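# Zip the near side of the suitcase closed

## Task

Close the suitcase zipper along the side nearest the robot, so the case ends up lying flat with the same face up as before. The closure must stay done without the robot holding it, and both grippers must release and back away at the end.

## Robot and tools

Robot: two arms, left_arm and right_arm, each with six revolute joints and a parallel two-finger gripper. Bases in the scene frame: left_arm at (+0.023, +0.368, 0) m, yawed about -11 degrees; right_arm at (-0.040, -0.251, 0) m, almost unrotated. Scene frame: origin on the table top midway between the arms, +x out across the table, +z up, left_arm on the +y side. The arm names do not refer to sides of any camera image.

Joint order, used in every row and every per-joint list: wrist yaw (joint5), elbow (joint3), wrist pitch (joint4), shoulder (joint2), waist (joint1), wrist roll (joint6). Stated ranges in rad: waist -2.618..3.054, shoulder 0..3.142, elbow 0..3.142, wrist pitch -1.571..1.571, wrist yaw -1.571..1.571, wrist roll -2.094..2.094. True ends may differ by up to 0.036 rad.

A row is a single flat list of 14 numbers, each in [-1, 1]: left_arm's six joint values then its gripper opening, then the same seven for right_arm. Joint values are scaled offsets: 1.0 equals 1.202 rad for waist, 1.258 shoulder, 1.238 elbow, 2.073 wrist pitch, 2.022 wrist yaw and wrist roll. The opening is absolute, not an offset: +1 fully open (pad gap about 0.094 m), -1 closed. Optionally 12 more numbers in 0..1 may follow: position-gain multipliers for left_arm's six joints then right_arm's, in the joint order above; they persist until replaced.

execute_actions(actions): actions is a list of actions; each action is a list of up to 15 rows, each row lasting one control step (1/30 s). If fewer than 15 rows are given, the final row repeats to fill the action. Joint offsets in every row of an action are measured from the joint angles when that action began (for the first action, the angles in the latest reported state), not from the previous row. An empty list just returns the current state and images. An action asking a joint to go more than 0.036 rad past its range end is rejected for both arms; if the first action of a call fails this or is malformed, nothing runs.

move(target, speed, blocking): target is one row as above; its offsets are taken from the most recent Joint positions reported, not from where the arm is when the move begins. All joints follow paths that finish together, so grippers travel on curves, without avoiding obstacles or each other. speed (0.01 to 2 rad/s, default 0.5) caps the joint with the longest travel; paths take 0.5 to 10 s and are cut off at 10 s. Finger values are applied at the start. blocking=false returns after 0.5 s while motion continues; until a result shows it ended, use wait or stop before other motion commands. The result adds a move: line with the ending (done, off_target, moving, held, fault; arms not named are done), limits=held or limits=none, and each arm's joint farthest from target. Faster moves and targets set deeper past a contact press harder.

wait(seconds): 0 to 10; the robot keeps its last command and a running move continues; returns early when the move ends. stop(): brakes a running move, needing some stopping distance; fingers are unaffected. zoom_image(camera, region): camera is cam_high, cam_left_wrist or cam_right_wrist; region is [x0, y0, x1, y1] in image pixels from the top-left, at most 504 by 504. read_manual(section): only "licences", no motion. finished_scene(scene): integer scene number; ends the scene irreversibly and reports success, so only call it once the zipper is closed, the case is flat and upright, and the arms have released and moved away.

Results: a state line per arm with end_effector_position (m) and end_effector_quat_wxyz in the scene frame; this point sits between the finger pads about 1 cm behind the tips, fingers point along the gripper's +z and open along its y; printed positions can be off, more so at long reach. Joint positions (rad) and Joint velocities (rad/s) per arm in joint order, then pad gap (m). Joint targets shows the angles currently being chased. grip_measured gives the finger opening on the command scale (each gripper may be off by about 1 mm). Action calls also list step readings; HELD marks steps where an arm was held back. Other lines: "joint sent to its limit", "joint command not followed" (clearance check altered targets), FAULT, MOTOR HOT (75 °C), OVER-TEMPERATURE FAULT (90 °C stops that arm for 10 s; 100 °C makes it go limp and fall). Images come from cam_high, then cam_left_wrist, then cam_right_wrist, each 504x504 (cam_high pinhole about 60 degrees vertical; wrists fisheye).

Motion limits: each joint's target is kept within a set lead of its measured angle (0.202 waist, 0.258 shoulder, 0.238 elbow, 0.573 wrist pitch, 0.522 wrist yaw and roll, rad), and targets putting the gripper over 70 mm from where it is get scaled back, so big displacements need several actions. Arms sag under repeated zero offsets; to hold a pose, command offsets back to the desired angles first, then zeros, correcting if they still fall short. The robot holds its last command while you are composing a reply.

Gripping: to hold something, command an opening about 0.03 below grip_measured; smaller gaps give a lighter grip. Pad force tops out near 50 to 62 N, weaker on thin parts.

Avoid: knocking or pushing anything off the table (task fails), arms colliding or pressing on each other, dropping or slipping held parts, slamming or shoving hard, overturning the suitcase, and letting motors overheat while holding loads.

Each tool is called after "Emit:" as a command line: name --argument value for each argument, lists and objects as JSON in quotes; but a table of rows of numbers goes row by row, as --pt "numbers of a row", without its own name.

## Session

Emit:
execute_actions --actions '[]'

Scene clock: 0.00 s.
left_arm: end_effector_position=(+0.4952, +0.2544, +0.2322) grip_measured=+1.000 end_effector_quat_wxyz=(+0.324, -0.225, +0.872, -0.290) | right_arm: end_effector_position=(+0.2600, -0.4257, +0.2895) grip_measured=+1.000 end_effector_quat_wxyz=(+0.546, -0.263, +0.592, -0.531)
Joint names: [wrist yaw, elbow, wrist pitch, shoulder, waist, wrist roll]
Joint positions: left_arm=[ 0.26   1.459 -0.488  1.671  0.042 -0.77   0.094] | right_arm=[-0.344  0.375  0.767  0.97  -0.689 -1.132  0.094]
Joint velocities: left_arm=[-0.007  0.012  0.022 -0.022 -0.012  0.007  0.   ] | right_arm=[ 0.037  0.017  0.066 -0.012 -0.012  0.022  0.   ]
Motor temperatures (°C, as the motors report them): left_arm=[27 26 36 28 28 25] | right_arm=[24 29 29 26 24 26]
Joint targets: left_arm=[0.262 1.472 -0.476 1.655 0.042 -0.765] | right_arm=[-0.341 0.393 0.783 0.960 -0.689 -1.120]
Joint stiffness scale: left_arm=[1. 1. 1. 1. 1. 1.] | right_arm=[1. 1. 1. 1. 1. 1.]

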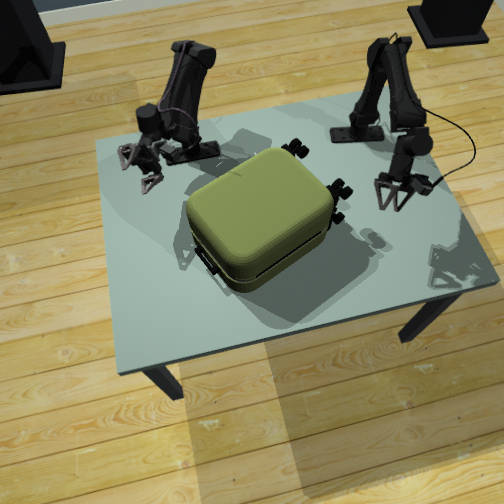

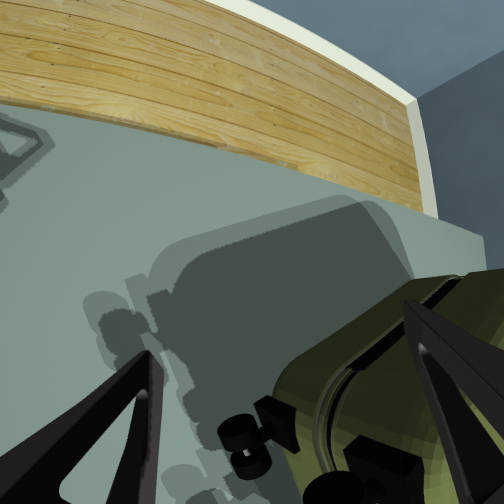

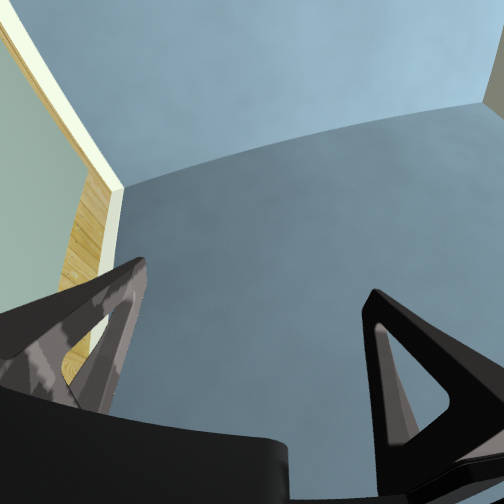

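Emit:
move --target '[-0.129,0.3,-0.2,-0.1,0,0.38,-1,0.17,-0.06,-0.6,-0.55,0.75,0.56,-0.5]' --speed 1

Scene clock: 13.13 s.
left_arm: end_effector_position=(+0.4576, +0.3050, +0.3426) grip_measured=-0.993 end_effector_quat_wxyz=(+0.433, +0.063, +0.898, -0.036) | right_arm: end_effector_position=(+0.1872, -0.2053, +0.1391) grip_measured=-0.497 end_effector_quat_wxyz=(+0.510, -0.086, +0.854, +0.050)
Joint names: [wrist yaw, elbow, wrist pitch, shoulder, waist, wrist roll]
Joint positions: left_arm=[ 0.007  1.805 -0.904  1.573  0.042 -0.007  0.   ] | right_arm=[-0.009  0.301 -0.49   0.306  0.202 -0.007  0.024]
Joint velocities: left_arm=[-0.007 -0.007  0.022  0.017 -0.007 -0.007  0.001] | right_arm=[-0.007 -0.012  0.022  0.012  0.002 -0.022  0.   ]
Motor temperatures (°C, as the motors report them): left_arm=[27 28 38 30 28 25] | right_arm=[24 31 32 26 24 26]
Joint targets: left_arm=[-0.001 1.830 -0.902 1.545 0.042 -0.001] | right_arm=[-0.001 0.301 -0.477 0.278 0.212 0.000]
Joint stiffness scale: left_arm=[1. 1. 1. 1. 1. 1.] | right_arm=[1. 1. 1. 1. 1. 1.]
move: off_target (left_arm, right_arm); limits=none; left_arm: farthest joint: the shoulder, 0.027 radians from its target (0.126 radians at the start); right_arm: farthest joint: the shoulder, 0.028 radians from its target (0.692 radians at the start)

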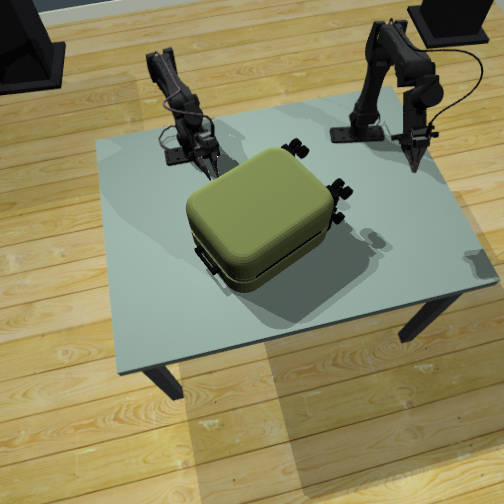

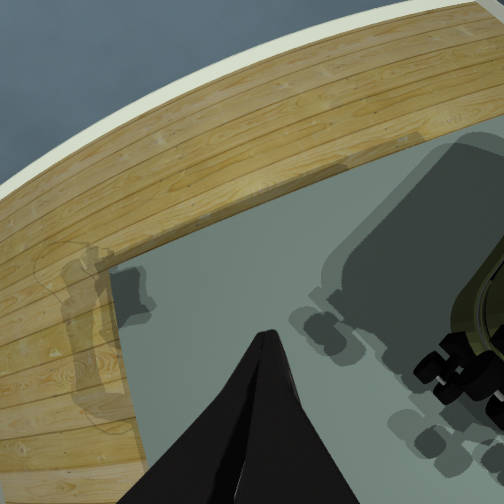

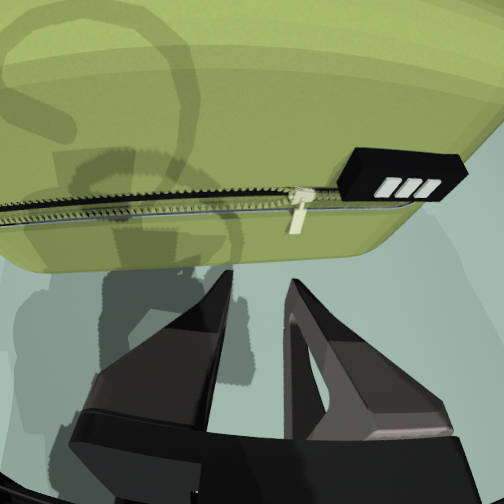

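Emit:
move --target '[0,0.51,-0.155,0.44,-0.605,0,-1,-0.298,-0.185,0.405,0.44,-0.42,-0.125,-0.5]' --speed 0.8

Scene clock: 39.67 s.
left_arm: end_effector_position=(+0.3581, -0.0352, +0.2632) grip_measured=-0.993 end_effector_quat_wxyz=(+0.274, +0.402, +0.863, -0.133) | right_arm: end_effector_position=(+0.2364, -0.2333, +0.0930) grip_measured=-0.497 end_effector_quat_wxyz=(+0.556, -0.135, +0.814, +0.097)
Joint names: [wrist yaw, elbow, wrist pitch, shoulder, waist, wrist roll]
Joint positions: left_arm=[ 0.008  2.407 -1.225  2.134 -0.691 -0.007  0.   ] | right_arm=[-0.592  0.074  0.319  0.846 -0.292 -0.256  0.024]
Joint velocities: left_arm=[-0.051 -0.002 -0.037 -0.012  0.012 -0.022 -0.001] | right_arm=[-0.051  0.002 -0.007 -0.002  0.002 -0.022  0.   ]
Motor temperatures (°C, as the motors report them): left_arm=[27 29 39 30 28 25] | right_arm=[24 32 34 26 24 26]
Joint targets: left_arm=[0.007 2.436 -1.225 2.126 -0.685 -0.007] | right_arm=[-0.612 0.072 0.350 0.860 -0.303 -0.260]
Joint stiffness scale: left_arm=[1. 1. 1. 1. 1. 1.] | right_arm=[1. 1. 1. 1. 1. 1.]
move: off_target (left_arm, right_arm); limits=none; left_arm: farthest joint: the elbow, 0.029 radians from its target (0.632 radians at the start); right_arm: farthest joint: the wrist pitch, 0.031 radians from its target (0.840 radians at the start)

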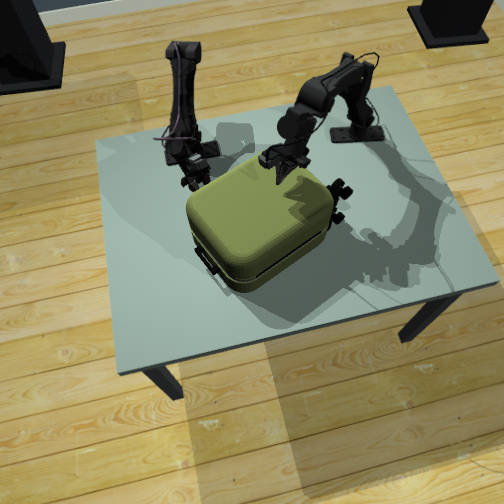

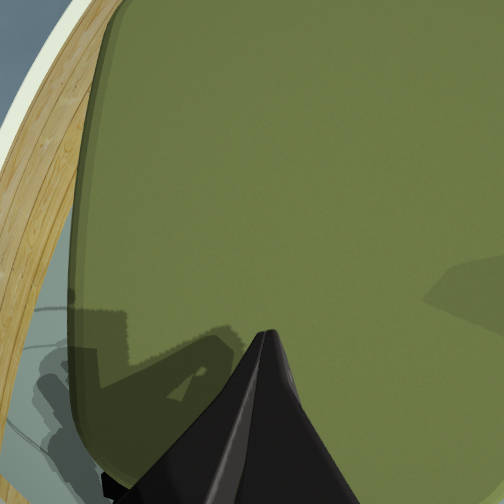

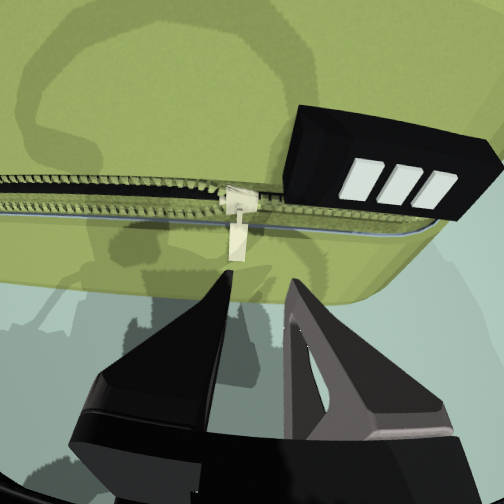

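Emit:
move --target '[0,-0.03,-0.03,0.15,0,0,-1,-0.005,0.058,0.106,0.192,0.077,0,-0.5]' --speed 0.3

Scene clock: 49.47 s.
left_arm: end_effector_position=(+0.3694, -0.0483, +0.2299) grip_measured=-0.993 end_effector_quat_wxyz=(+0.258, +0.404, +0.868, -0.125) | right_arm: end_effector_position=(+0.2479, -0.2169, +0.0770) grip_measured=-0.497 end_effector_quat_wxyz=(+0.534, -0.158, +0.821, +0.125)
Joint names: [wrist yaw, elbow, wrist pitch, shoulder, waist, wrist roll]
Joint positions: left_arm=[ 0.006  2.406 -1.187  2.209 -0.691 -0.006  0.   ] | right_arm=[-0.592  0.099  0.471  1.07  -0.221 -0.256  0.024]
Joint velocities: left_arm=[-0.051  0.002  0.066  0.012 -0.002  0.051 -0.001] | right_arm=[-0.066  0.022 -0.037  0.002  0.007  0.007 -0.   ]
Motor temperatures (°C, as the motors report them): left_arm=[27 29 38 31 28 25] | right_arm=[24 32 35 26 24 26]
Joint targets: left_arm=[0.008 2.372 -1.284 2.318 -0.691 -0.006] | right_arm=[-0.602 0.146 0.538 1.087 -0.200 -0.256]
Joint stiffness scale: left_arm=[1. 1. 1. 1. 1. 1.] | right_arm=[1. 1. 1. 1. 1. 1.]
move: off_target (left_arm, right_arm); limits=none; left_arm: farthest joint: the shoulder, 0.114 radians from its target (0.189 radians at the start); right_arm: farthest joint: the wrist pitch, 0.068 radians from its target (0.220 radians at the start)

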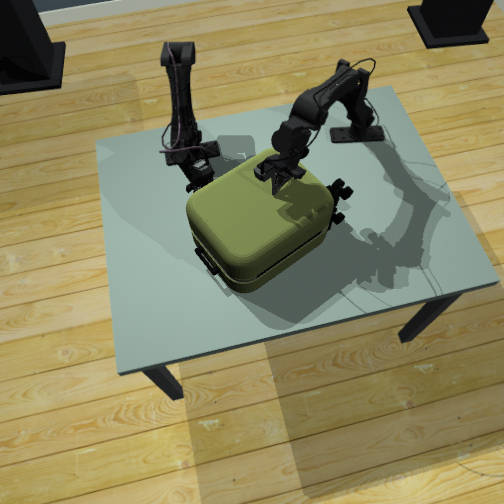

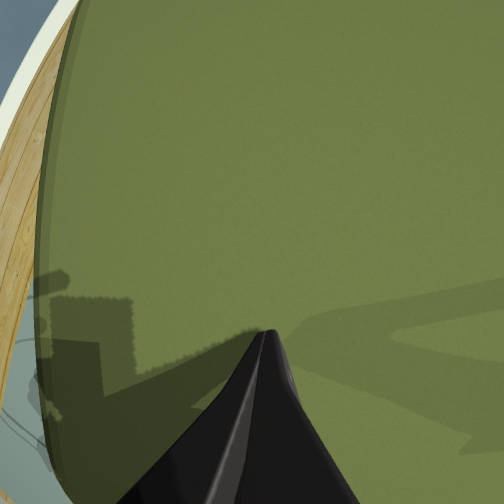

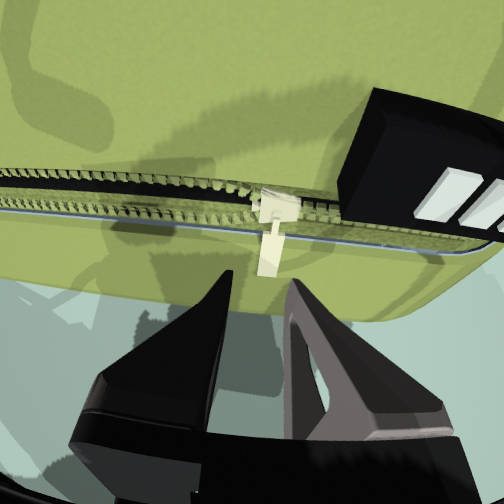

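Emit:
execute_actions --actions '[[[0,-0.03,-0.04,0.08,0,0,-1,0.02,0.02,0.02,-0.05,0,0,-0.6]],[[0,-0.03,-0.04,0.08,0,0,-1,0,0.04,0.02,0,0,0,-0.7]]]'

Scene clock: 55.93 s.
left_arm: end_effector_position=(+0.3695, -0.0485, +0.2300) grip_measured=-0.993 end_effector_quat_wxyz=(+0.258, +0.404, +0.868, -0.125) | right_arm: end_effector_position=(+0.2492, -0.2209, +0.0815) grip_measured=-0.697 end_effector_quat_wxyz=(+0.541, -0.154, +0.819, +0.112)
Joint names: [wrist yaw, elbow, wrist pitch, shoulder, waist, wrist roll]
Joint positions: left_arm=[ 0.006  2.406 -1.186  2.209 -0.691 -0.006  0.   ] | right_arm=[-0.568  0.099  0.461  1.041 -0.221 -0.256  0.014]
Joint velocities: left_arm=[ 0.095  0.007  0.037 -0.007  0.007  0.007  0.   ] | right_arm=[ 0.007 -0.002  0.007 -0.002  0.007 -0.051 -0.001]
Motor temperatures (°C, as the motors report them): left_arm=[27 28 37 30 28 25] | right_arm=[24 32 36 26 24 26]
Joint targets: left_arm=[0.006 2.369 -1.269 2.309 -0.691 -0.006] | right_arm=[-0.568 0.148 0.503 1.041 -0.221 -0.256]
Joint stiffness scale: left_arm=[1. 1. 1. 1. 1. 1.] | right_arm=[1. 1. 1. 1. 1. 1.]
Step readings (joint positions; steps 1 to 15: 1st action; 16 to 30: 2nd action):
0: left_arm=[0.006 2.406 -1.186 2.209 -0.691 -0.006] | right_arm=[-0.592 0.099 0.471 1.070 -0.221 -0.256]
1: left_arm=[0.006 2.406 -1.186 2.209 -0.691 -0.006] | right_arm=[-0.587 0.099 0.467 1.065 -0.221 -0.256]
2: left_arm=[0.006 2.406 -1.186 2.209 -0.691 -0.006] | right_arm=[-0.581 0.099 0.466 1.056 -0.221 -0.256]
4: left_arm=[0.006 2.406 -1.186 2.209 -0.691 -0.006] | right_arm=[-0.572 0.099 0.462 1.044 -0.221 -0.256]
8: left_arm=[0.006 2.406 -1.186 2.209 -0.691 -0.006] | right_arm=[-0.568 0.099 0.461 1.041 -0.221 -0.256]
15: left_arm=[0.006 2.406 -1.186 2.209 -0.691 -0.006] | right_arm=[-0.568 0.099 0.461 1.041 -0.221 -0.256]
16: left_arm=[0.006 2.406 -1.186 2.209 -0.691 -0.006] | right_arm=[-0.568 0.099 0.461 1.041 -0.221 -0.256]
17: left_arm=[0.006 2.406 -1.186 2.209 -0.691 -0.006] | right_arm=[-0.568 0.099 0.461 1.041 -0.221 -0.256]
19: left_arm=[0.006 2.406 -1.186 2.209 -0.691 -0.006] | right_arm=[-0.568 0.099 0.461 1.041 -0.221 -0.256]
23: left_arm=[0.006 2.406 -1.186 2.209 -0.691 -0.006] | right_arm=[-0.568 0.099 0.461 1.041 -0.221 -0.256]
30: Joint positions above

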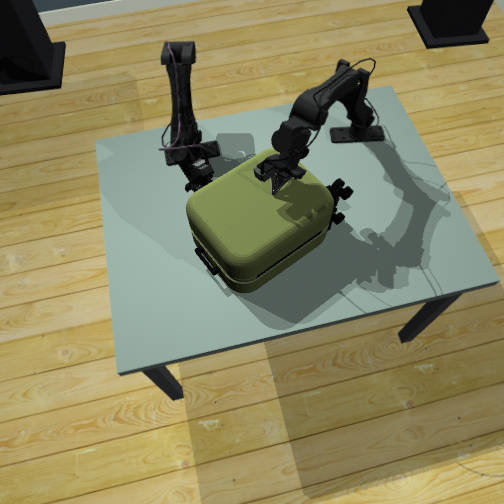

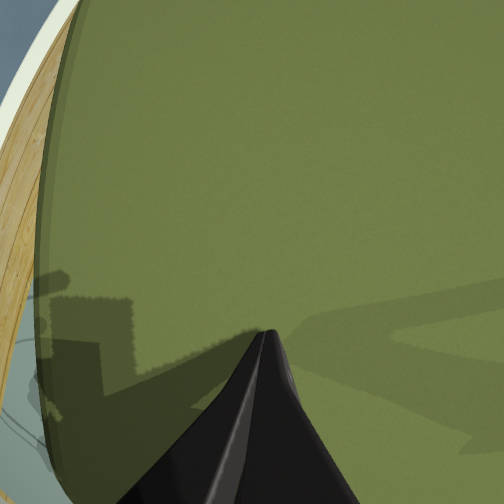

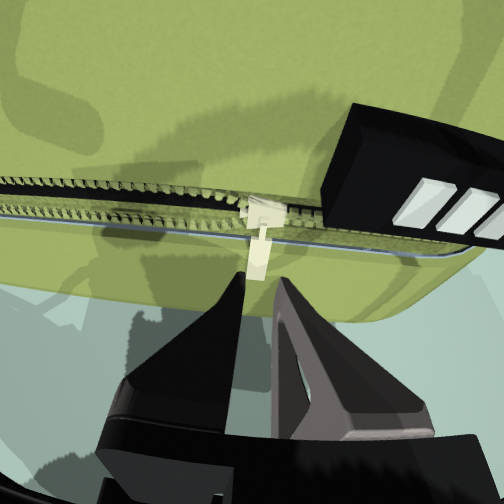

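Emit:
execute_actions --actions '[[[0,-0.03,-0.04,0.08,0,0,-1,-0.008,-0.01,0.012,-0.06,0,0,-0.65]],[[0,-0.03,-0.04,0.08,0,0,-1,0,0.035,0.015,0,0,0,-0.65]]]'

Scene clock: 66.53 s.
left_arm: end_effector_position=(+0.3695, -0.0485, +0.2300) grip_measured=-0.993 end_effector_quat_wxyz=(+0.258, +0.404, +0.868, -0.125) | right_arm: end_effector_position=(+0.2488, -0.2208, +0.0905) grip_measured=-0.653 end_effector_quat_wxyz=(+0.556, -0.159, +0.809, +0.105)
Joint names: [wrist yaw, elbow, wrist pitch, shoulder, waist, wrist roll]
Joint positions: left_arm=[ 0.006  2.406 -1.186  2.209 -0.691 -0.006  0.   ] | right_arm=[-0.568  0.091  0.461  0.993 -0.221 -0.256  0.016]
Joint velocities: left_arm=[ 0.11  -0.017 -0.066 -0.017  0.012 -0.037 -0.001] | right_arm=[ 0.022 -0.012  0.007  0.012 -0.002 -0.066 -0.001]
Motor temperatures (°C, as the motors report them): left_arm=[27 27 36 30 28 25] | right_arm=[24 33 36 26 24 26]
Joint targets: left_arm=[0.006 2.369 -1.269 2.309 -0.691 -0.006] | right_arm=[-0.568 0.135 0.492 0.993 -0.221 -0.256]
Joint stiffness scale: left_arm=[1. 1. 1. 1. 1. 1.] | right_arm=[1. 1. 1. 1. 1. 1.]
Step readings (joint positions; steps 1 to 15: 1st action; 16 to 30: 2nd action):
0: left_arm=[0.006 2.406 -1.186 2.209 -0.691 -0.006] | right_arm=[-0.568 0.099 0.461 1.041 -0.221 -0.256]
1: left_arm=[0.006 2.406 -1.186 2.209 -0.691 -0.006] | right_arm=[-0.567 0.097 0.459 1.033 -0.221 -0.256]
2: left_arm=[0.006 2.406 -1.186 2.209 -0.691 -0.006] | right_arm=[-0.568 0.093 0.459 1.019 -0.221 -0.256]
4: left_arm=[0.006 2.406 -1.186 2.209 -0.691 -0.006] | right_arm=[-0.568 0.091 0.459 0.999 -0.221 -0.256]
8: left_arm=[0.006 2.406 -1.186 2.209 -0.691 -0.006] | right_arm=[-0.568 0.091 0.461 0.993 -0.221 -0.256]
15: left_arm=[0.006 2.406 -1.186 2.209 -0.691 -0.006] | right_arm=[-0.568 0.091 0.461 0.993 -0.221 -0.256]
16: left_arm=[0.006 2.406 -1.186 2.209 -0.691 -0.006] | right_arm=[-0.568 0.091 0.461 0.993 -0.221 -0.256]
17: left_arm=[0.006 2.406 -1.186 2.209 -0.691 -0.006] | right_arm=[-0.568 0.091 0.461 0.993 -0.221 -0.256]
19: left_arm=[0.006 2.406 -1.186 2.209 -0.691 -0.006] | right_arm=[-0.568 0.091 0.461 0.993 -0.221 -0.256]
23: left_arm=[0.006 2.406 -1.186 2.209 -0.691 -0.006] | right_arm=[-0.568 0.091 0.461 0.993 -0.221 -0.256]
30: Joint positions above

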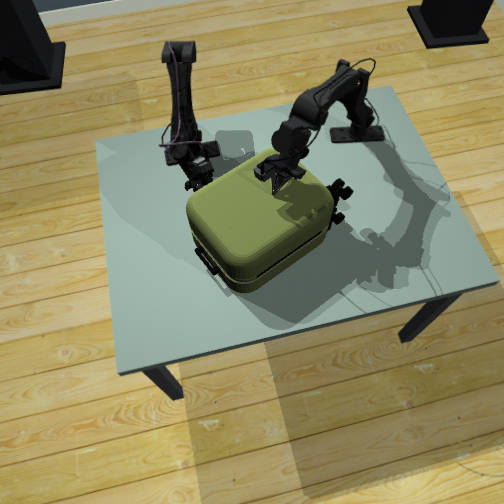

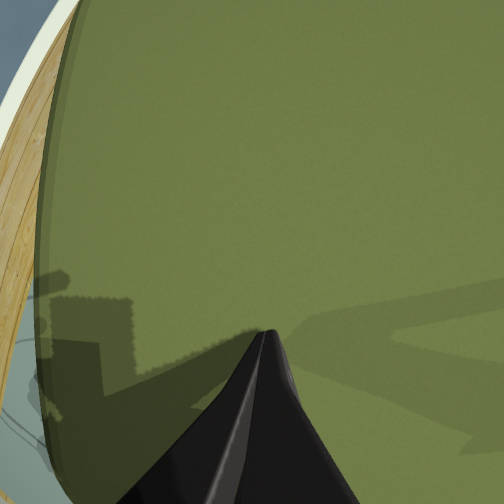

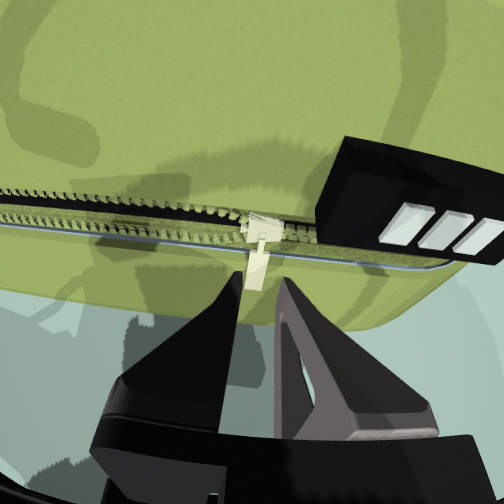

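Emit:
execute_actions --actions '[[[0,-0.03,-0.04,0.08,0,0,-1,0,0.06,0.025,-0.03,0,0,-0.65]],[[0,-0.03,-0.04,0.08,0,0,-1,0,0.05,0.02,0,0,0,-0.78],[0,-0.03,-0.04,0.08,0,0,-1,0,0.05,0.02,0,0,0,-0.82],[0,-0.03,-0.04,0.08,0,0,-1,0,0.05,0.02,0,0,0,-0.86],[0,-0.03,-0.04,0.08,0,0,-1,0,0.05,0.02,0,0,0,-0.9]]]'

Scene clock: 72.37 s.
left_arm: end_effector_position=(+0.3702, -0.0486, +0.2303) grip_measured=-0.993 end_effector_quat_wxyz=(+0.260, +0.404, +0.868, -0.125) | right_arm: end_effector_position=(+0.2501, -0.2204, +0.0915) grip_measured=-0.888 end_effector_quat_wxyz=(+0.548, -0.158, +0.814, +0.110)
Joint names: [wrist yaw, elbow, wrist pitch, shoulder, waist, wrist roll]
Joint positions: left_arm=[ 0.004  2.406 -1.183  2.209 -0.691 -0.006  0.   ] | right_arm=[-0.573  0.115  0.417  0.993 -0.221 -0.257  0.005]
Joint velocities: left_arm=[ 0.007  0.002  0.037 -0.002 -0.022  0.007 -0.   ] | right_arm=[-0.081  0.002 -0.095 -0.012 -0.012  0.007 -0.   ]
Motor temperatures (°C, as the motors report them): left_arm=[27 27 36 29 28 25] | right_arm=[24 33 37 26 24 26]
Joint targets: left_arm=[0.004 2.369 -1.266 2.309 -0.691 -0.006] | right_arm=[-0.567 0.169 0.478 0.993 -0.221 -0.257]
Joint stiffness scale: left_arm=[1. 1. 1. 1. 1. 1.] | right_arm=[1. 1. 1. 1. 1. 1.]
Step readings (joint positions; steps 1 to 15: 1st action; 16 to 30: 2nd action):
0: left_arm=[0.006 2.406 -1.186 2.209 -0.691 -0.006] | right_arm=[-0.568 0.091 0.461 0.993 -0.221 -0.256]
1: left_arm=[0.006 2.406 -1.186 2.209 -0.691 -0.006] | right_arm=[-0.568 0.095 0.458 0.993 -0.221 -0.256]
2: left_arm=[0.006 2.406 -1.185 2.209 -0.691 -0.006] | right_arm=[-0.568 0.100 0.451 0.993 -0.221 -0.257]
4: left_arm=[0.004 2.406 -1.184 2.209 -0.691 -0.006] | right_arm=[-0.567 0.105 0.442 0.993 -0.221 -0.257]
8: left_arm=[0.004 2.406 -1.184 2.209 -0.691 -0.006] | right_arm=[-0.567 0.107 0.437 0.993 -0.221 -0.257]
15: left_arm=[0.004 2.406 -1.184 2.209 -0.691 -0.006] | right_arm=[-0.567 0.107 0.436 0.993 -0.221 -0.257]
16: left_arm=[0.004 2.406 -1.183 2.209 -0.691 -0.006] | right_arm=[-0.568 0.109 0.432 0.993 -0.221 -0.257]
17: left_arm=[0.004 2.406 -1.183 2.209 -0.691 -0.006] | right_arm=[-0.568 0.111 0.428 0.993 -0.221 -0.257]
19: left_arm=[0.004 2.406 -1.183 2.209 -0.691 -0.006] | right_arm=[-0.571 0.113 0.422 0.993 -0.221 -0.257]
23: left_arm=[0.004 2.406 -1.183 2.209 -0.691 -0.006] | right_arm=[-0.573 0.115 0.418 0.993 -0.221 -0.257]
30: Joint positions above

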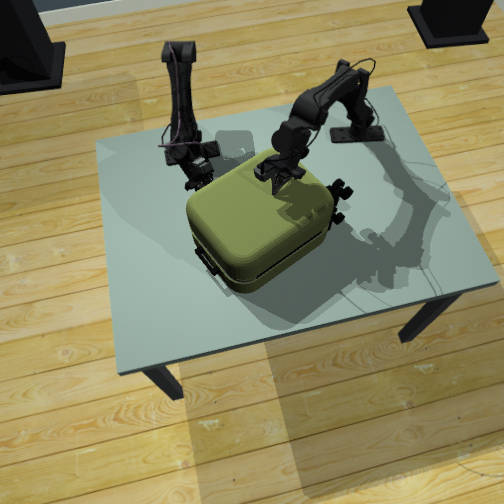

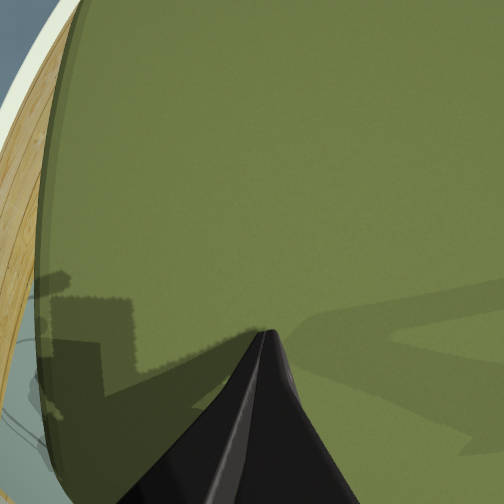

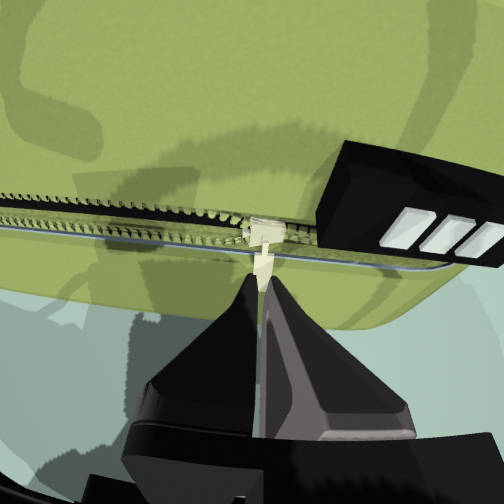

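Emit:
move --target '[0,-0.05,-0.06,0.25,0,0,-1,0.09,0.03,-0.11,-0.215,0.3,0.045,-0.94]' --speed 0.25

Scene clock: 84.37 s.
left_arm: end_effector_position=(+0.4026, -0.0797, +0.2307) grip_measured=-0.993 end_effector_quat_wxyz=(+0.326, +0.390, +0.849, -0.142) | right_arm: end_effector_position=(+0.2288, -0.1739, +0.0925) grip_measured=-0.914 end_effector_quat_wxyz=(+0.523, -0.181, +0.826, +0.105)
Joint names: [wrist yaw, elbow, wrist pitch, shoulder, waist, wrist roll]
Joint positions: left_arm=[-0.024  2.407 -0.988  2.263 -0.691 -0.006  0.   ] | right_arm=[-0.284  0.114  0.174  0.755  0.111 -0.158  0.004]
Joint velocities: left_arm=[-0.066 -0.012  0.022 -0.002  0.012  0.007 -0.001] | right_arm=[-0.007  0.007 -0.007  0.022 -0.012 -0.022 -0.001]
Motor temperatures (°C, as the motors report them): left_arm=[27 27 35 29 28 25] | right_arm=[24 34 37 26 24 26]
Joint targets: left_arm=[-0.013 2.383 -1.110 2.361 -0.691 -0.006] | right_arm=[-0.391 0.152 0.190 0.723 0.140 -0.165]
Joint stiffness scale: left_arm=[1. 1. 1. 1. 1. 1.] | right_arm=[1. 1. 1. 1. 1. 1.]
move: off_target (left_arm, right_arm); limits=none; left_arm: farthest joint: the wrist pitch, 0.320 radians from its target (0.124 radians at the start); right_arm: farthest joint: the wrist yaw, 0.107 radians from its target (0.182 radians at the start)

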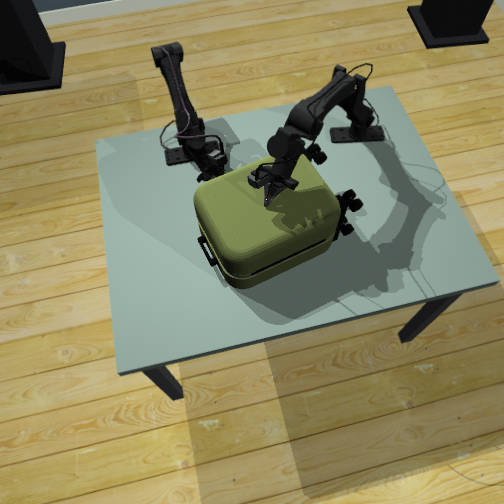

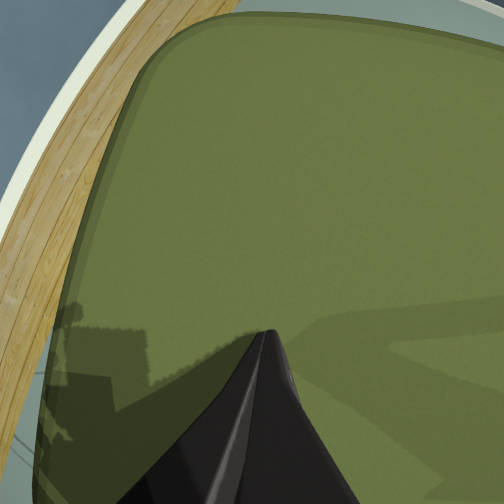

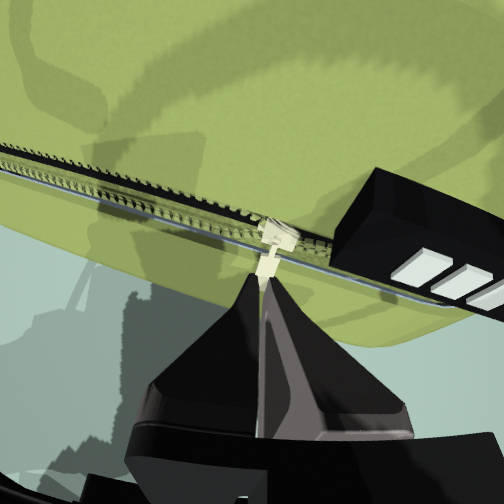

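Emit:
move --target '[0.012,-0.095,-0.178,-0.19,0.08,0,-1,0,0.02,0.01,0,0,0,-0.95]' --speed 0.4

Emit:
execute_actions --actions '[[[0,0,0,0.06,0,0,-1,0,0.02,0.01,-0.02,0,0,-0.95]],[[0,-0.05,-0.1,0.14,0,0,-1,-0.08,0.03,0.01,-0.02,0.05,0,-0.95]],[[0,-0.05,-0.1,0.14,0,0,-1,-0.1,0.03,0.01,-0.02,0.08,0,-0.95]]]'

Scene clock: 97.13 s.
left_arm: end_effector_position=(+0.3616, +0.0341, +0.2473) grip_measured=-0.993 end_effector_quat_wxyz=(+0.212, +0.368, +0.901, -0.083) | right_arm: end_effector_position=(+0.2293, -0.1756, +0.0921) grip_measured=-0.914 end_effector_quat_wxyz=(+0.522, -0.178, +0.828, +0.101)
Joint names: [wrist yaw, elbow, wrist pitch, shoulder, waist, wrist roll]
Joint positions: left_arm=[-0.01   2.298 -1.355  2.054 -0.598 -0.006  0.   ] | right_arm=[-0.275  0.114  0.173  0.755  0.11  -0.158  0.004]
Joint velocities: left_arm=[-0.081 -0.007 -0.022 -0.002 -0.017  0.051  0.   ] | right_arm=[ 0.007 -0.007  0.007 -0.017 -0.017 -0.022 -0.001]
Motor temperatures (°C, as the motors report them): left_arm=[27 27 35 30 28 25] | right_arm=[25 34 37 26 24 26]
Joint targets: left_arm=[-0.000 2.289 -1.357 2.024 -0.594 -0.006] | right_arm=[-0.284 0.139 0.195 0.755 0.111 -0.158]
Joint stiffness scale: left_arm=[1. 1. 1. 1. 1. 1.] | right_arm=[1. 1. 1. 1. 1. 1.]
move: off_target (left_arm, right_arm); limits=none; left_arm: farthest joint: the shoulder, 0.030 radians from its target (0.239 radians at the start); right_arm: farthest joint: the elbow, 0.025 radians from its target (0.025 radians at the start)

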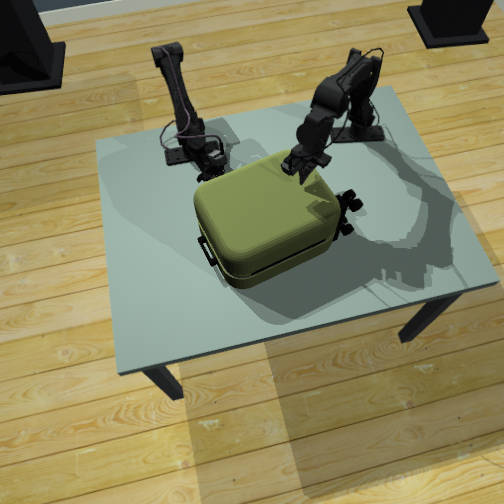

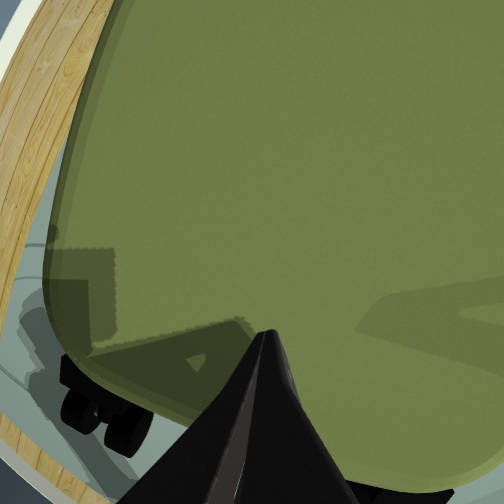

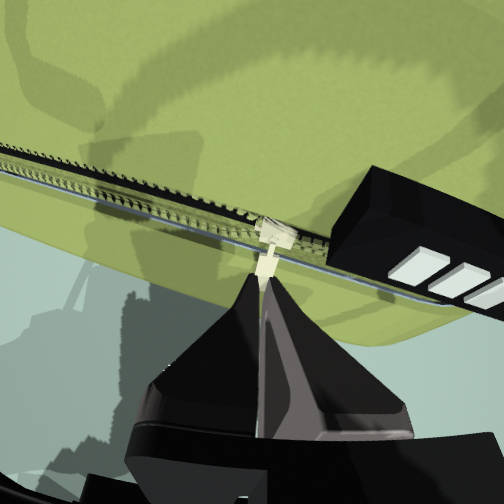

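Scene clock: 98.63 s.
left_arm: end_effector_position=(+0.3781, +0.0410, +0.2286) grip_measured=-0.993 end_effector_quat_wxyz=(+0.210, +0.359, +0.909, -0.042) | right_arm: end_effector_position=(+0.2113, -0.1345, +0.0924) grip_measured=-0.914 end_effector_quat_wxyz=(+0.505, -0.233, +0.812, +0.175)
Joint names: [wrist yaw, elbow, wrist pitch, shoulder, waist, wrist roll]
Joint positions: left_arm=[-0.083  2.303 -1.35   2.1   -0.591 -0.006  0.   ] | right_arm=[-0.378  0.114  0.162  0.755  0.205 -0.136  0.004]
Joint velocities: left_arm=[-0.037 -0.007 -0.095  0.022 -0.012  0.022  0.001] | right_arm=[-0.081  0.002  0.095  0.017 -0.002 -0.007  0.   ]
Motor temperatures (°C, as the motors report them): left_arm=[27 27 35 30 28 25] | right_arm=[25 34 37 26 24 26]
Joint targets: left_arm=[-0.048 2.260 -1.489 2.221 -0.596 -0.006] | right_arm=[-0.498 0.151 0.194 0.730 0.232 -0.145]
Joint stiffness scale: left_arm=[1. 1. 1. 1. 1. 1.] | right_arm=[1. 1. 1. 1. 1. 1.]
Step readings (joint positions; steps 1 to 15: 1st action; 16 to 30: 2nd action; 31 to 45: 3rd action):
0: left_arm=[-0.010 2.298 -1.355 2.054 -0.598 -0.006] | right_arm=[-0.275 0.114 0.173 0.755 0.110 -0.158]
1: left_arm=[-0.010 2.298 -1.356 2.059 -0.598 -0.006] | right_arm=[-0.274 0.114 0.173 0.755 0.110 -0.158]
2: left_arm=[-0.010 2.298 -1.355 2.067 -0.598 -0.006] | right_arm=[-0.274 0.114 0.173 0.755 0.110 -0.158]
4: left_arm=[-0.010 2.301 -1.354 2.090 -0.598 -0.006] | right_arm=[-0.274 0.114 0.173 0.755 0.110 -0.158]
8: left_arm=[-0.010 2.303 -1.339 2.094 -0.598 -0.006] | right_arm=[-0.273 0.114 0.173 0.755 0.110 -0.158]
15: left_arm=[-0.010 2.303 -1.339 2.094 -0.598 -0.006] | right_arm=[-0.273 0.114 0.173 0.755 0.110 -0.158]
16: left_arm=[-0.010 2.303 -1.343 2.100 -0.598 -0.006] | right_arm=[-0.280 0.114 0.174 0.755 0.117 -0.157]
17: left_arm=[-0.012 2.303 -1.344 2.100 -0.598 -0.006] | right_arm=[-0.280 0.114 0.174 0.755 0.124 -0.154]
19: left_arm=[-0.019 2.303 -1.345 2.100 -0.598 -0.006] | right_arm=[-0.283 0.114 0.174 0.755 0.131 -0.150]
23: left_arm=[-0.028 2.303 -1.346 2.100 -0.598 -0.006] | right_arm=[-0.290 0.114 0.173 0.755 0.135 -0.147]
30: left_arm=[-0.032 2.303 -1.346 2.100 -0.598 -0.006] | right_arm=[-0.296 0.114 0.173 0.755 0.136 -0.145]
31: left_arm=[-0.034 2.303 -1.346 2.100 -0.598 -0.006] | right_arm=[-0.295 0.114 0.173 0.755 0.147 -0.141]
32: left_arm=[-0.040 2.303 -1.347 2.100 -0.598 -0.006] | right_arm=[-0.297 0.114 0.173 0.755 0.163 -0.138]
34: left_arm=[-0.055 2.303 -1.350 2.100 -0.595 -0.006] | right_arm=[-0.313 0.114 0.171 0.755 0.187 -0.136]
38: left_arm=[-0.075 2.303 -1.350 2.100 -0.591 -0.006] | right_arm=[-0.356 0.114 0.165 0.755 0.203 -0.136]
45: Joint positions above

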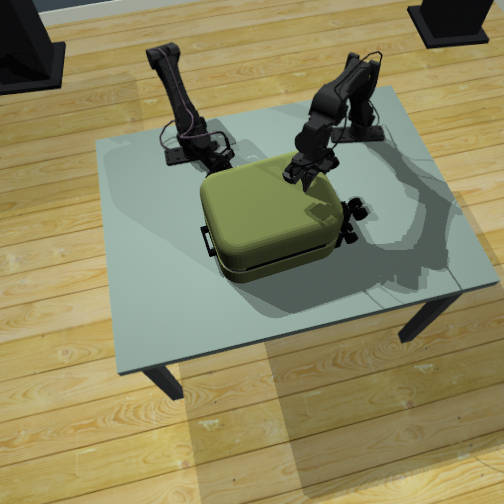

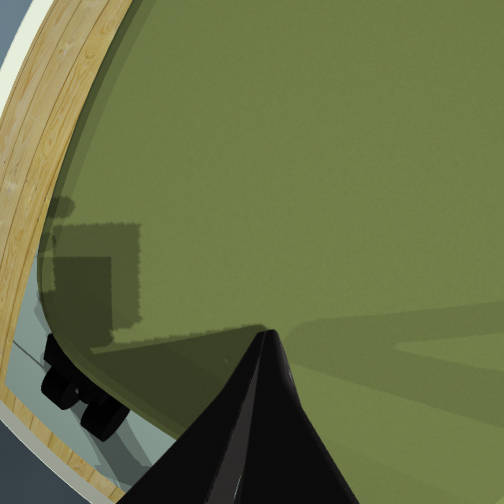

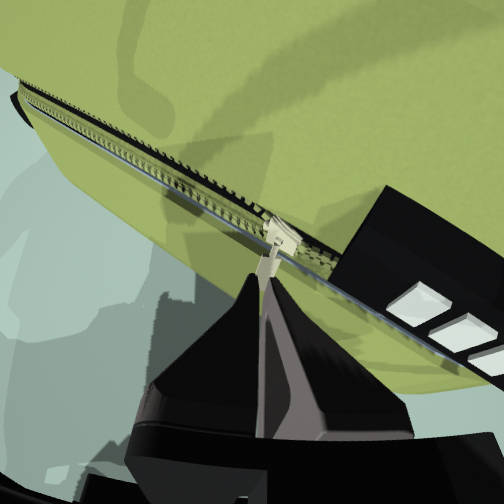

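Emit:
execute_actions --actions '[[[0.04,-0.05,-0.08,0.14,-0.03,0,-1,-0.02,0.048,0.05,0.072,0.105,0.01,-0.95]],[[0.04,-0.05,-0.08,0.14,-0.03,0,-1,-0.02,0.048,0.05,0.072,0.105,0.01,-0.95]]]'

Scene clock: 108.83 s.
left_arm: end_effector_position=(+0.3821, +0.0440, +0.2292) grip_measured=-0.994 end_effector_quat_wxyz=(+0.219, +0.357, +0.908, -0.023) | right_arm: end_effector_position=(+0.1993, -0.0785, +0.0961) grip_measured=-0.947 end_effector_quat_wxyz=(+0.484, -0.298, +0.789, +0.233)
Joint names: [wrist yaw, elbow, wrist pitch, shoulder, waist, wrist roll]
Joint positions: left_arm=[-0.13   2.303 -1.347  2.101 -0.598 -0.006  0.   ] | right_arm=[-0.365  0.157  0.279  0.906  0.418 -0.092  0.002]
Joint velocities: left_arm=[ 0.051  0.007 -0.051 -0.007 -0.002 -0.022 -0.001] | right_arm=[ 0.037 -0.007 -0.037  0.012 -0.002 -0.051 -0.001]
Motor temperatures (°C, as the motors report them): left_arm=[27 27 35 29 28 25] | right_arm=[26 34 38 26 24 26]
Joint targets: left_arm=[-0.065 2.261 -1.459 2.220 -0.619 -0.006] | right_arm=[-0.381 0.195 0.315 0.917 0.426 -0.085]
Joint stiffness scale: left_arm=[1. 1. 1. 1. 1. 1.] | right_arm=[1. 1. 1. 1. 1. 1.]
Step readings (joint positions; steps 1 to 15: 1st action; 16 to 30: 2nd action):
0: left_arm=[-0.084 2.303 -1.350 2.100 -0.591 -0.006] | right_arm=[-0.379 0.114 0.162 0.755 0.205 -0.136]
1: left_arm=[-0.084 2.303 -1.350 2.100 -0.592 -0.006] | right_arm=[-0.364 0.116 0.170 0.768 0.224 -0.129]
2: left_arm=[-0.087 2.303 -1.350 2.100 -0.593 -0.006] | right_arm=[-0.355 0.124 0.184 0.789 0.254 -0.123]
4: left_arm=[-0.101 2.303 -1.347 2.100 -0.593 -0.006] | right_arm=[-0.344 0.135 0.197 0.814 0.287 -0.117]
8: left_arm=[-0.115 2.303 -1.347 2.100 -0.593 -0.006] | right_arm=[-0.341 0.136 0.211 0.827 0.300 -0.110]
15: left_arm=[-0.115 2.303 -1.347 2.100 -0.593 -0.006] | right_arm=[-0.341 0.136 0.211 0.827 0.300 -0.106]
16: left_arm=[-0.116 2.303 -1.347 2.101 -0.593 -0.006] | right_arm=[-0.329 0.137 0.218 0.838 0.319 -0.099]
17: left_arm=[-0.118 2.303 -1.347 2.101 -0.594 -0.006] | right_arm=[-0.332 0.143 0.228 0.862 0.354 -0.097]
19: left_arm=[-0.122 2.303 -1.347 2.101 -0.595 -0.006] | right_arm=[-0.350 0.153 0.245 0.898 0.406 -0.096]
23: left_arm=[-0.127 2.303 -1.347 2.101 -0.597 -0.006] | right_arm=[-0.362 0.156 0.265 0.906 0.418 -0.094]
30: Joint positions above

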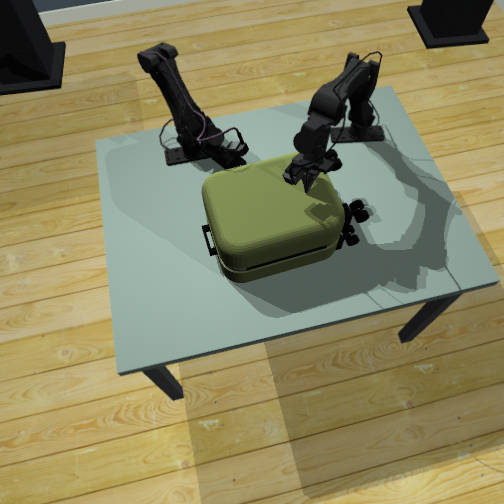

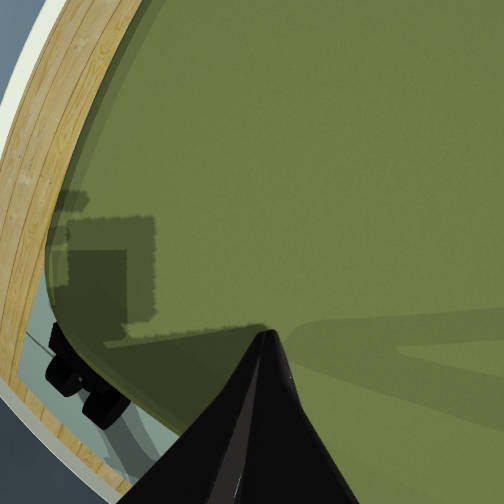

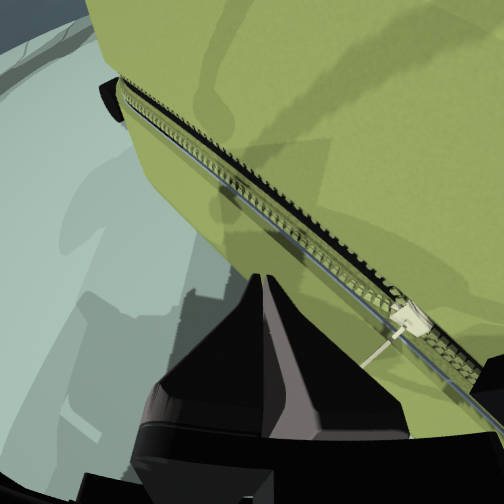

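Emit:
move --target '[0.04,-0.05,-0.1,0.2,-0.02,0,-1,0.533,-0.1,-0.005,-0.17,0.457,0.196,-0.55]' --speed 0.9

Scene clock: 121.97 s.
left_arm: end_effector_position=(+0.3826, +0.0439, +0.2289) grip_measured=-0.994 end_effector_quat_wxyz=(+0.219, +0.357, +0.908, -0.021) | right_arm: end_effector_position=(+0.1909, -0.1250, +0.0988) grip_measured=-0.553 end_effector_quat_wxyz=(+0.581, -0.077, +0.808, +0.063)
Joint names: [wrist yaw, elbow, wrist pitch, shoulder, waist, wrist roll]
Joint positions: left_arm=[-0.133  2.304 -1.346  2.103 -0.598 -0.006  0.   ] | right_arm=[0.695 0.037 0.258 0.722 0.956 0.296 0.021]
Joint velocities: left_arm=[ 0.007  0.002 -0.022 -0.012 -0.002 -0.022 -0.   ] | right_arm=[-0.037  0.007 -0.066 -0.012  0.002  0.007  0.   ]
Motor temperatures (°C, as the motors report them): left_arm=[27 27 34 29 28 25] | right_arm=[25 34 38 26 24 26]
Joint targets: left_arm=[-0.090 2.272 -1.452 2.231 -0.610 -0.006] | right_arm=[0.713 0.033 0.268 0.692 0.967 0.304]
Joint stiffness scale: left_arm=[1. 1. 1. 1. 1. 1.] | right_arm=[1. 1. 1. 1. 1. 1.]
move: off_target (left_arm, right_arm); limits=none; left_arm: farthest joint: the shoulder, 0.249 radians from its target (0.251 radians at the start); right_arm: farthest joint: the shoulder, 0.029 radians from its target (0.214 radians at the start)

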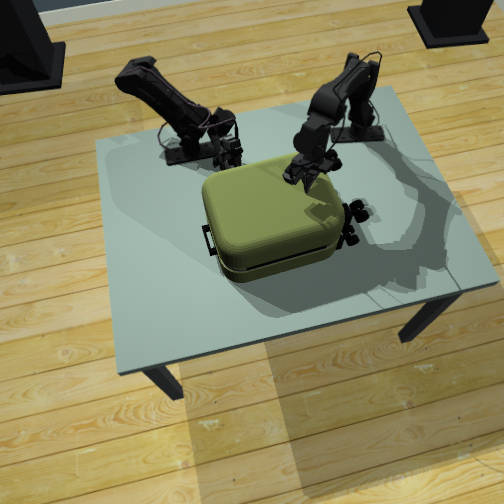

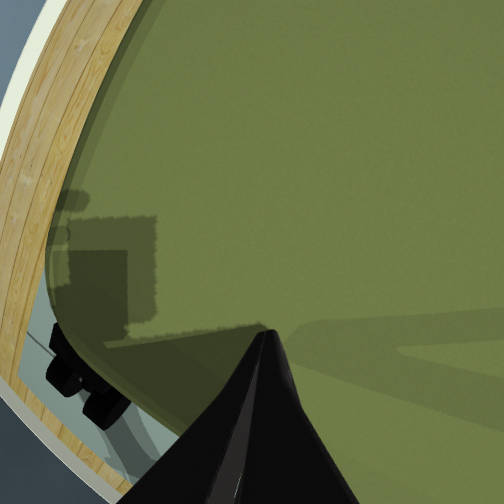

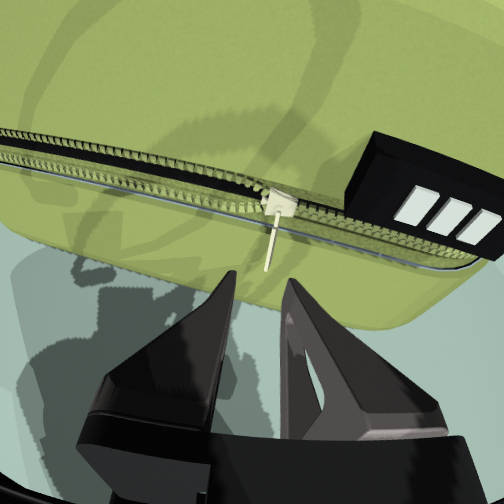

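Emit:
move --target '[0.04,-0.05,-0.1,0.2,-0.02,0,-1,0.005,0.05,0.11,0.207,-0.06,0,-0.6]' --speed 0.3

Scene clock: 128.07 s.
left_arm: end_effector_position=(+0.3827, +0.0438, +0.2291) grip_measured=-0.994 end_effector_quat_wxyz=(+0.220, +0.357, +0.908, -0.021) | right_arm: end_effector_position=(+0.2092, -0.1263, +0.0903) grip_measured=-0.597 end_effector_quat_wxyz=(+0.576, -0.057, +0.815, +0.038)
Joint names: [wrist yaw, elbow, wrist pitch, shoulder, waist, wrist roll]
Joint positions: left_arm=[-0.134  2.306 -1.347  2.104 -0.599 -0.006  0.   ] | right_arm=[0.695 0.063 0.454 0.967 0.895 0.297 0.019]
Joint velocities: left_arm=[-0.022  0.002 -0.037  0.007 -0.007 -0.007  0.   ] | right_arm=[-0.022 -0.012 -0.037 -0.027  0.002  0.022  0.   ]
Motor temperatures (°C, as the motors report them): left_arm=[27 27 34 29 28 25] | right_arm=[25 34 38 26 24 26]
Joint targets: left_arm=[-0.092 2.274 -1.452 2.232 -0.611 -0.006] | right_arm=[0.705 0.099 0.486 0.982 0.884 0.296]
Joint stiffness scale: left_arm=[1. 1. 1. 1. 1. 1.] | right_arm=[1. 1. 1. 1. 1. 1.]
move: off_target (left_arm, right_arm); limits=none; left_arm: farthest joint: the shoulder, 0.251 radians from its target (0.251 radians at the start); right_arm: farthest joint: the elbow, 0.036 radians from its target (0.062 radians at the start)

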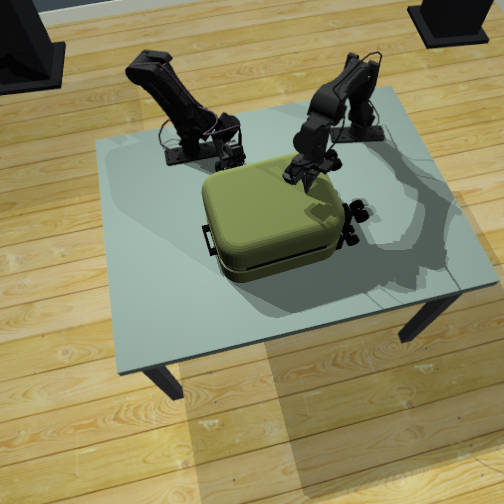

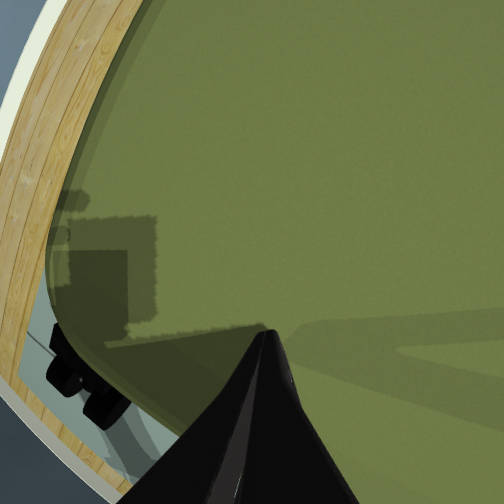

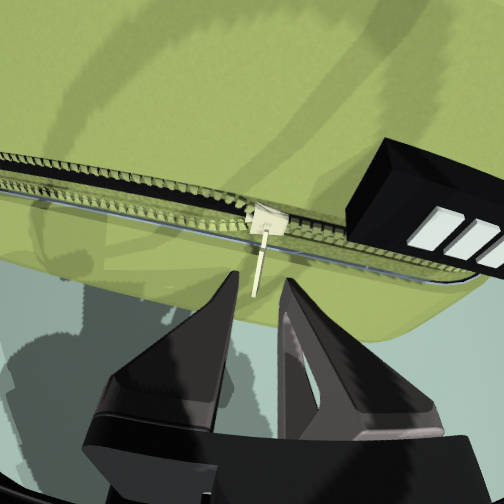

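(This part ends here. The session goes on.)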